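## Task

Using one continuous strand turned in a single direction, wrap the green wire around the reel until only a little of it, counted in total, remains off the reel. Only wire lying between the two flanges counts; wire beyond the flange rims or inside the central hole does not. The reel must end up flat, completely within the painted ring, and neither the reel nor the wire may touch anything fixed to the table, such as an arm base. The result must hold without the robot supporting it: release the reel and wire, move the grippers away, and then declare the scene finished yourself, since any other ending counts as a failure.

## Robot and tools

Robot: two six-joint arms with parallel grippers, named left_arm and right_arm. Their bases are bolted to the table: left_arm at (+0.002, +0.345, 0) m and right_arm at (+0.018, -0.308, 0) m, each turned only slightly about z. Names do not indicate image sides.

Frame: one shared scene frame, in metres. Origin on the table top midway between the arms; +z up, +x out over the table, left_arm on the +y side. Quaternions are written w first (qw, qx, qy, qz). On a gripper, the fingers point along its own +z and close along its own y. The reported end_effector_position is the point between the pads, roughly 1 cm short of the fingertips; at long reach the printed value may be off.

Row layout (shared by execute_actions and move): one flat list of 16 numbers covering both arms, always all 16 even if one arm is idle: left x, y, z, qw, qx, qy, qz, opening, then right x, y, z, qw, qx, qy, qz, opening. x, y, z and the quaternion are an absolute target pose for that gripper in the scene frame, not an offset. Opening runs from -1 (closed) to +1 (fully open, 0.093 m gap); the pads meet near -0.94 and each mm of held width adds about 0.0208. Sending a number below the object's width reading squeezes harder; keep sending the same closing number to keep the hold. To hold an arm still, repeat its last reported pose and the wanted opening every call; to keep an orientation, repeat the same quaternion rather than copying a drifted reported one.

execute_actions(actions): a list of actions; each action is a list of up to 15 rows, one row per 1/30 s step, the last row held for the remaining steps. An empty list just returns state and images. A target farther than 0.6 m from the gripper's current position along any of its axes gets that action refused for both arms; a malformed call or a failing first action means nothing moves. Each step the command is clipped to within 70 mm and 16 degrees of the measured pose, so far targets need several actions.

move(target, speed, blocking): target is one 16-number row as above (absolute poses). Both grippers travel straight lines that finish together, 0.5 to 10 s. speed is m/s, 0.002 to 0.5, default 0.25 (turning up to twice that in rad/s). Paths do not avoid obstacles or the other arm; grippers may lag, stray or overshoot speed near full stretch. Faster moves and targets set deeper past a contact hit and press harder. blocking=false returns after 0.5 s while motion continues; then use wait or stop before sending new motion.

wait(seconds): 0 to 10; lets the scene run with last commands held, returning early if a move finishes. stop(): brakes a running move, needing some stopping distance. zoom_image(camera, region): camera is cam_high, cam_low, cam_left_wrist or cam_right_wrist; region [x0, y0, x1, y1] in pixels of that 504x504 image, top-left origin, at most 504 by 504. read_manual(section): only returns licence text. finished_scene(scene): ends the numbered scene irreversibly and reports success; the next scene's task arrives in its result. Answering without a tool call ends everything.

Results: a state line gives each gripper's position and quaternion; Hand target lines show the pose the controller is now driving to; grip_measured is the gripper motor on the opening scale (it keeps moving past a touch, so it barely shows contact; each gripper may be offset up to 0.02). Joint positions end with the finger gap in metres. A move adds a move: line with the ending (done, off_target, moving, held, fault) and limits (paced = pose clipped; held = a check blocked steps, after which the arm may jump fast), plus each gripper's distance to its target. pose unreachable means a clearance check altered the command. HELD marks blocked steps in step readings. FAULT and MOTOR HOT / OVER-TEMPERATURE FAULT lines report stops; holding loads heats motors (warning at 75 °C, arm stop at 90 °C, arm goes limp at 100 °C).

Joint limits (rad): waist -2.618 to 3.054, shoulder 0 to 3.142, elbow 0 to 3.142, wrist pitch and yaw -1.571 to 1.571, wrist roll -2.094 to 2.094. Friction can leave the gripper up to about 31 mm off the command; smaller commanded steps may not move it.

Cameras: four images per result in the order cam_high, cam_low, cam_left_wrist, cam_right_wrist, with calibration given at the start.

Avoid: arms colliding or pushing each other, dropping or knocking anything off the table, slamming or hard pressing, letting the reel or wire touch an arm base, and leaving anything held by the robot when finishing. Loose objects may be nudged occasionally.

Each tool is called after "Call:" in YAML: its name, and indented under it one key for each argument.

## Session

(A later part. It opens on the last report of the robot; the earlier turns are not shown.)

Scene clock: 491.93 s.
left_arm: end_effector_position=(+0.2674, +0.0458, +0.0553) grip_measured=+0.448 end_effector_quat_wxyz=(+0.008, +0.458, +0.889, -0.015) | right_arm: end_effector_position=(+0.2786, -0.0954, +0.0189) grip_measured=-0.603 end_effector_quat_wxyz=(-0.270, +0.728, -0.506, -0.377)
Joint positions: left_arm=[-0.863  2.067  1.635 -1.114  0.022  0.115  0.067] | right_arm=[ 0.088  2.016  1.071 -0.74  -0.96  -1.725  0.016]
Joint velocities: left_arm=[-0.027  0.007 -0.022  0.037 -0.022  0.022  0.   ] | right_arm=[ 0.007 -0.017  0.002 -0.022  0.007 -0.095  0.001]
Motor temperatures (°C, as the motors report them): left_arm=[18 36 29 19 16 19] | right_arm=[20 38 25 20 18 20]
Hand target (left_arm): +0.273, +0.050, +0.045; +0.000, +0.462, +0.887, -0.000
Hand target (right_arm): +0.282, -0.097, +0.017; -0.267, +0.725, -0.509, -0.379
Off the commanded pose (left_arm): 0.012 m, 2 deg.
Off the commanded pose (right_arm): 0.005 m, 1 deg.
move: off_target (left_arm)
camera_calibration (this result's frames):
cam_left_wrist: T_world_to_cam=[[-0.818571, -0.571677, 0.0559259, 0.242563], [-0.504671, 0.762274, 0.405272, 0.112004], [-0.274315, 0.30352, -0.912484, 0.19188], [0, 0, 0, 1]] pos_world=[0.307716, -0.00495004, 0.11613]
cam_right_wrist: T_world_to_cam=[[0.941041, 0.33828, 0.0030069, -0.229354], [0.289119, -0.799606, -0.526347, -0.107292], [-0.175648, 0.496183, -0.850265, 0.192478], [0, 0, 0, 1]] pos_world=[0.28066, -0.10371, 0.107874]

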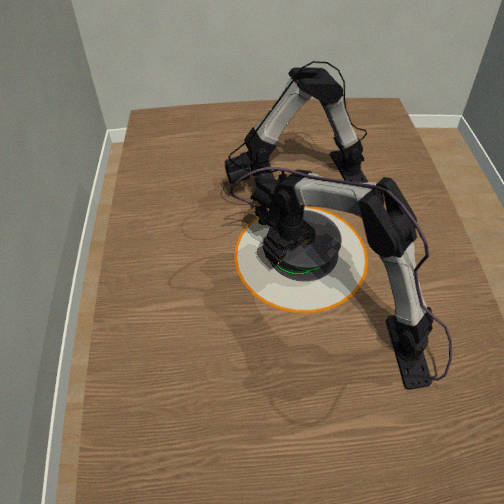

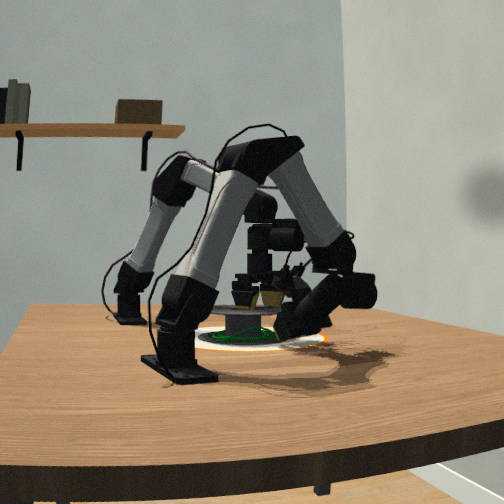

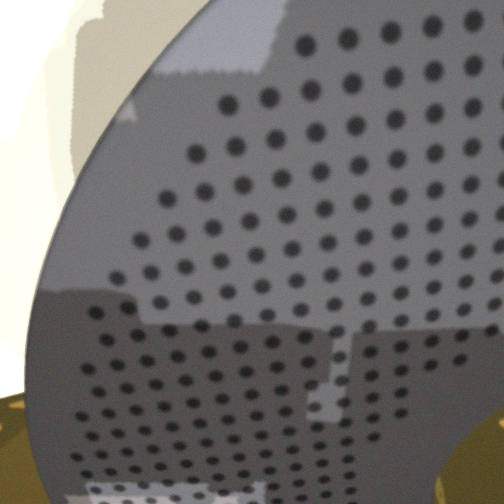

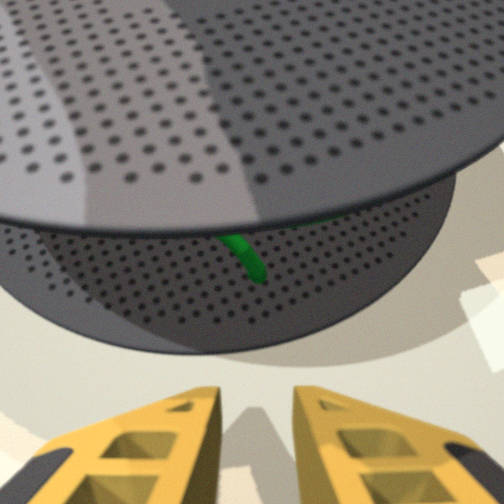

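Call:
move:
  target: [0.2674,0.0458,0.056,0,0.4617,0.887,0,1, 0.24,-0.15,0.05,0.2648,-0.7266,0.5088,0.3782,-0.6]
  speed: 0.12

Call:
move:
  target: [0.2674,0.06,0.13,0,0.4617,0.887,0,1, 0.16,-0.14,0.05,0.3149,-0.6488,0.6049,0.3377,-0.6]
  speed: 0.15

Scene clock: 493.53 s.
left_arm: end_effector_position=(+0.2686, +0.0470, +0.0599) grip_measured=+0.991 end_effector_quat_wxyz=(+0.008, +0.458, +0.889, -0.009) | right_arm: end_effector_position=(+0.2481, -0.1443, +0.0527) grip_measured=-0.603 end_effector_quat_wxyz=(-0.276, +0.727, -0.503, -0.377)
Joint positions: left_arm=[-0.863  2.067  1.654 -1.136  0.012  0.115  0.093] | right_arm=[-0.057  1.86   0.991 -1.007 -0.939 -1.97   0.016]
Joint velocities: left_arm=[-0.012  0.007 -0.012 -0.022 -0.022 -0.051 -0.   ] | right_arm=[ 0.002 -0.012  0.002 -0.022 -0.007 -0.081  0.001]
Motor temperatures (°C, as the motors report them): left_arm=[18 36 29 19 16 19] | right_arm=[20 38 25 20 18 20]
Hand target (left_arm): +0.268, +0.046, +0.056; +0.000, +0.462, +0.887, -0.000
Hand target (right_arm): +0.241, -0.149, +0.052; -0.267, +0.725, -0.508, -0.379
Off the commanded pose (left_arm): 0.004 m, 1 deg.
Off the commanded pose (right_arm): 0.010 m, 1 deg.
move: done
camera_calibration (this result's frames):
cam_left_wrist: T_world_to_cam=[[-0.818685, -0.572351, 0.0465758, 0.244574], [-0.506803, 0.758293, 0.410052, 0.110329], [-0.270012, 0.312099, -0.910872, 0.194382], [0, 0, 0, 1]] pos_world=[0.308629, -0.00434574, 0.120426]
cam_right_wrist: T_world_to_cam=[[0.941786, 0.335983, 0.0124274, -0.185291], [0.290404, -0.794287, -0.533642, -0.118923], [-0.169424, 0.506186, -0.845619, 0.239786], [0, 0, 0, 1]] pos_world=[0.249666, -0.153581, 0.141608]

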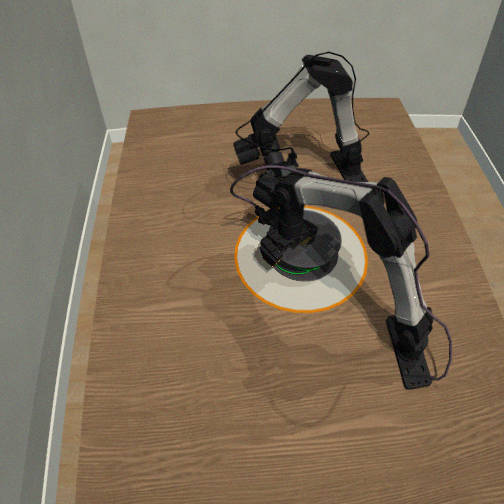

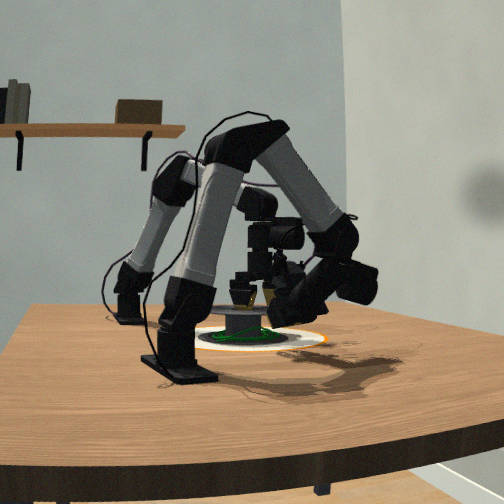

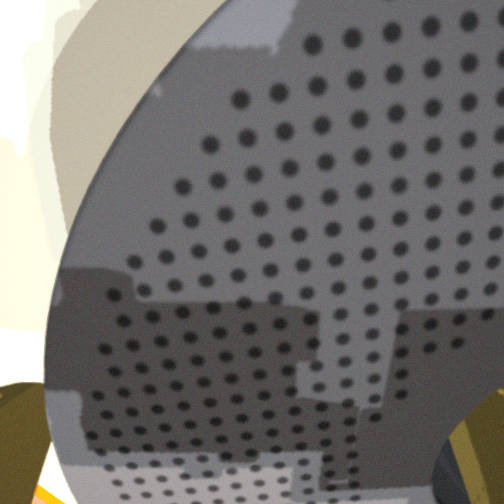

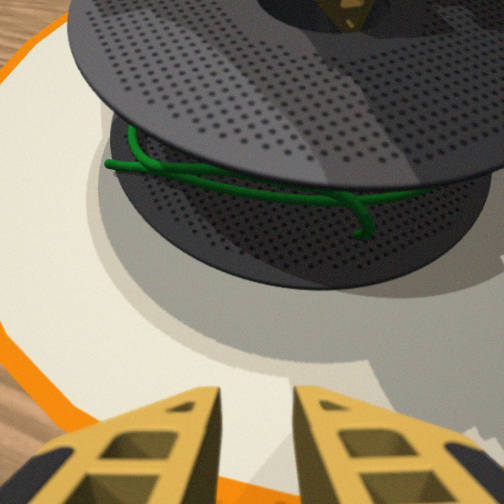

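Scene clock: 495.03 s.
left_arm: end_effector_position=(+0.2640, +0.0562, +0.1161) grip_measured=+0.991 end_effector_quat_wxyz=(-0.013, +0.463, +0.886, -0.001) | right_arm: end_effector_position=(+0.1639, -0.1405, +0.0534) grip_measured=-0.603 end_effector_quat_wxyz=(+0.314, -0.648, +0.604, +0.341)
Joint positions: left_arm=[-0.856  2.057  1.862 -1.4    0.011  0.133  0.093] | right_arm=[ 0.012  1.259  0.419 -0.574 -0.957 -1.373  0.016]
Joint velocities: left_arm=[-0.037  0.017 -0.012  0.037 -0.066 -0.037 -0.   ] | right_arm=[-0.002 -0.012 -0.032  0.007 -0.022  0.081  0.001]
Motor temperatures (°C, as the motors report them): left_arm=[18 36 29 19 16 19] | right_arm=[20 37 25 20 18 20]
Hand target (left_arm): +0.267, +0.060, +0.130; +0.000, +0.462, +0.887, +0.000
Hand target (right_arm): +0.159, -0.141, +0.050; -0.313, +0.651, -0.604, -0.337
Off the commanded pose (left_arm): 0.015 m, 2 deg.
Off the commanded pose (right_arm): 0.005 m, 0 deg.
move: off_target (left_arm)
camera_calibration (this result's frames):
cam_left_wrist: T_world_to_cam=[[-0.823919, -0.564298, 0.0522095, 0.243716], [-0.484912, 0.74968, 0.450378, 0.0680203], [-0.293288, 0.345758, -0.89131, 0.243461], [0, 0, 0, 1]] pos_world=[0.30519, 0.00235637, 0.17364]
cam_right_wrist: T_world_to_cam=[[0.997612, 0.0675433, -0.0144273, -0.152652], [0.0498111, -0.848309, -0.527154, -0.0596183], [-0.0478446, 0.525177, -0.849647, 0.207185], [0, 0, 0, 1]] pos_world=[0.16517, -0.149073, 0.142404]

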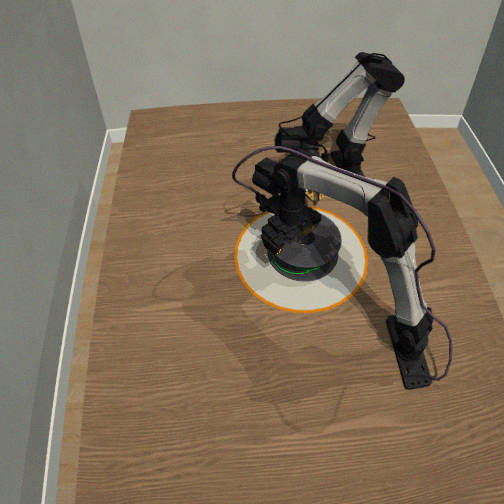

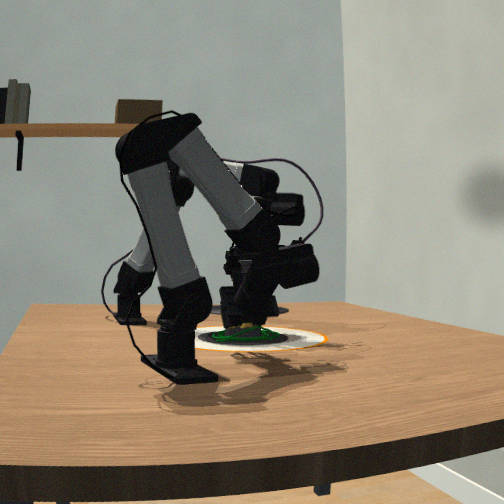

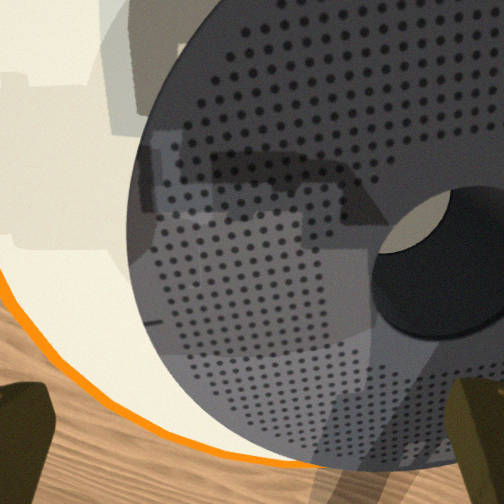

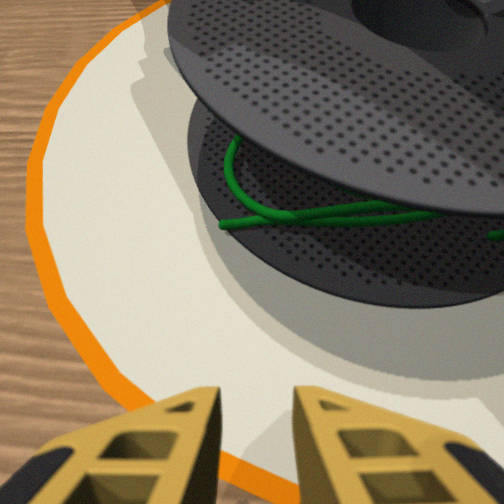

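Call:
move:
  target: [0.14,0.30,0.14,0,0,1,0,1, 0.16,-0.24,0.12,0.0713,-0.7274,0.6782,0.0764,0.5]
  speed: 0.3

Call:
zoom_image:
  camera: "cam_high"
  region: [225, 190, 385, 320]

Call:
zoom_image:
  camera: "cam_low"
  region: [180, 290, 340, 360]

Scene clock: 497.77 s.
left_arm: end_effector_position=(+0.1509, +0.2954, +0.1384) grip_measured=+0.991 end_effector_quat_wxyz=(+0.006, +0.002, +1.000, -0.006) | right_arm: end_effector_position=(+0.1601, -0.2387, +0.1128) grip_measured=+0.497 end_effector_quat_wxyz=(+0.065, -0.725, +0.679, +0.089)
Joint positions: left_arm=[-0.338  1.109  0.992 -1.438  0.008 -0.307  0.093] | right_arm=[ 0.044  1.097  0.867 -1.335 -0.222 -1.418  0.069]
Joint velocities: left_arm=[ 0.012 -0.017 -0.012 -0.11   0.007  0.037 -0.   ] | right_arm=[ 0.002 -0.002 -0.017  0.022  0.066  0.066  0.001]
Motor temperatures (°C, as the motors report them): left_arm=[18 36 29 19 16 19] | right_arm=[20 37 25 20 18 20]
Hand target (left_arm): +0.144, +0.300, +0.137; +0.002, +0.000, +1.000, -0.002
Hand target (right_arm): +0.160, -0.240, +0.120; -0.069, +0.728, -0.677, -0.078
Off the commanded pose (left_arm): 0.012 m, 1 deg.
Off the commanded pose (right_arm): 0.007 m, 2 deg.
move: off_target (left_arm)
camera_calibration (this result's frames):
cam_left_wrist: T_world_to_cam=[[-0.0129795, -0.99866, 0.0500936, 0.290643], [-0.907277, 0.0328217, 0.41925, 0.103585], [-0.420332, -0.0400071, -0.906488, 0.282721], [0, 0, 0, 1]] pos_world=[0.21659, 0.298165, 0.198295]
cam_right_wrist: T_world_to_cam=[[0.997822, 0.058673, -0.0301462, -0.141772], [0.0633298, -0.979946, 0.188929, -0.225796], [-0.0184566, -0.190427, -0.981528, 0.148419], [0, 0, 0, 1]] pos_world=[0.158502, -0.184687, 0.184063]

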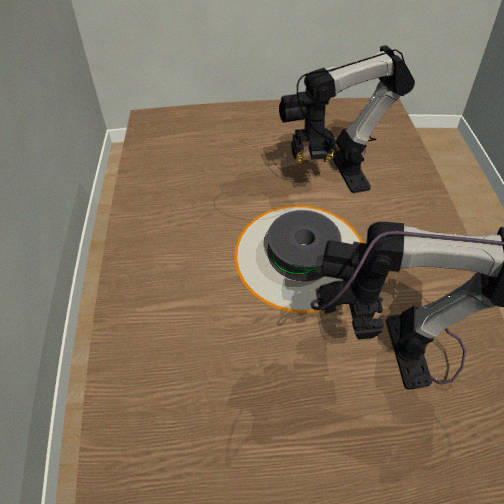

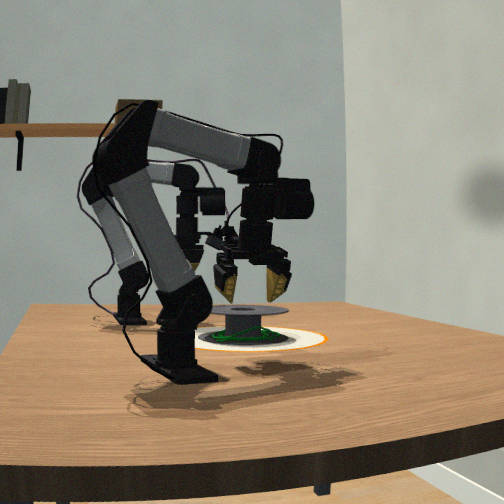

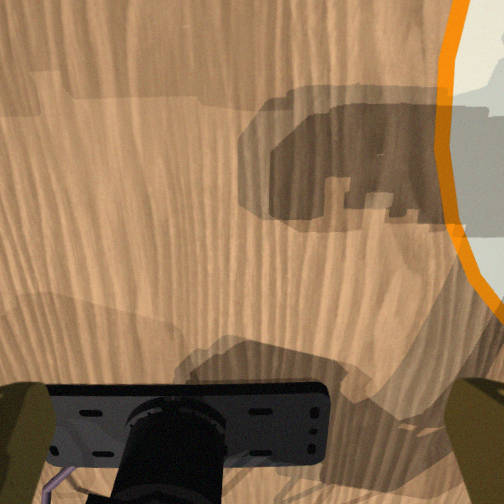

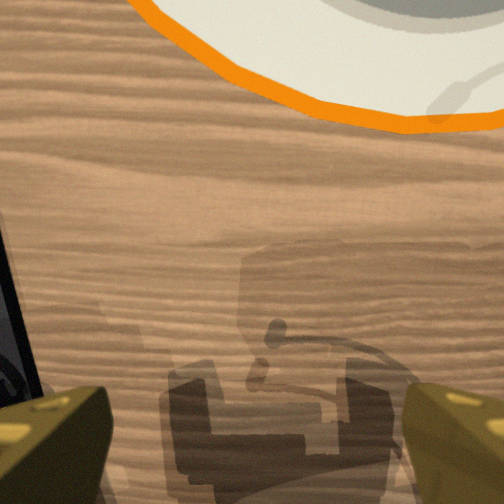

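Region (225, 190, 385, 320) of cam_high's 504x504 image, scaled by 3.150, with more detail than that image has; it fills the top 410 rows of this view, and the rest is white.

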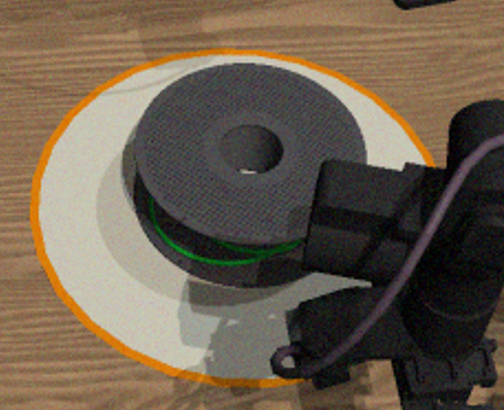

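Region (180, 290, 340, 360) of cam_low's 504x504 image, scaled by 3.150, with more detail than that image has; it fills the top 220 rows of this view, and the rest is white.

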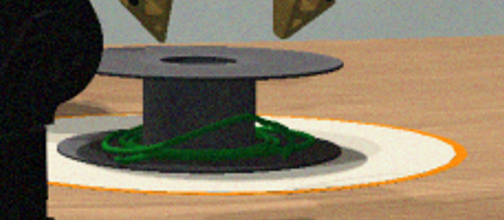

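Call:
finished_scene:
  scene: 2

The scene is finished: the task was done.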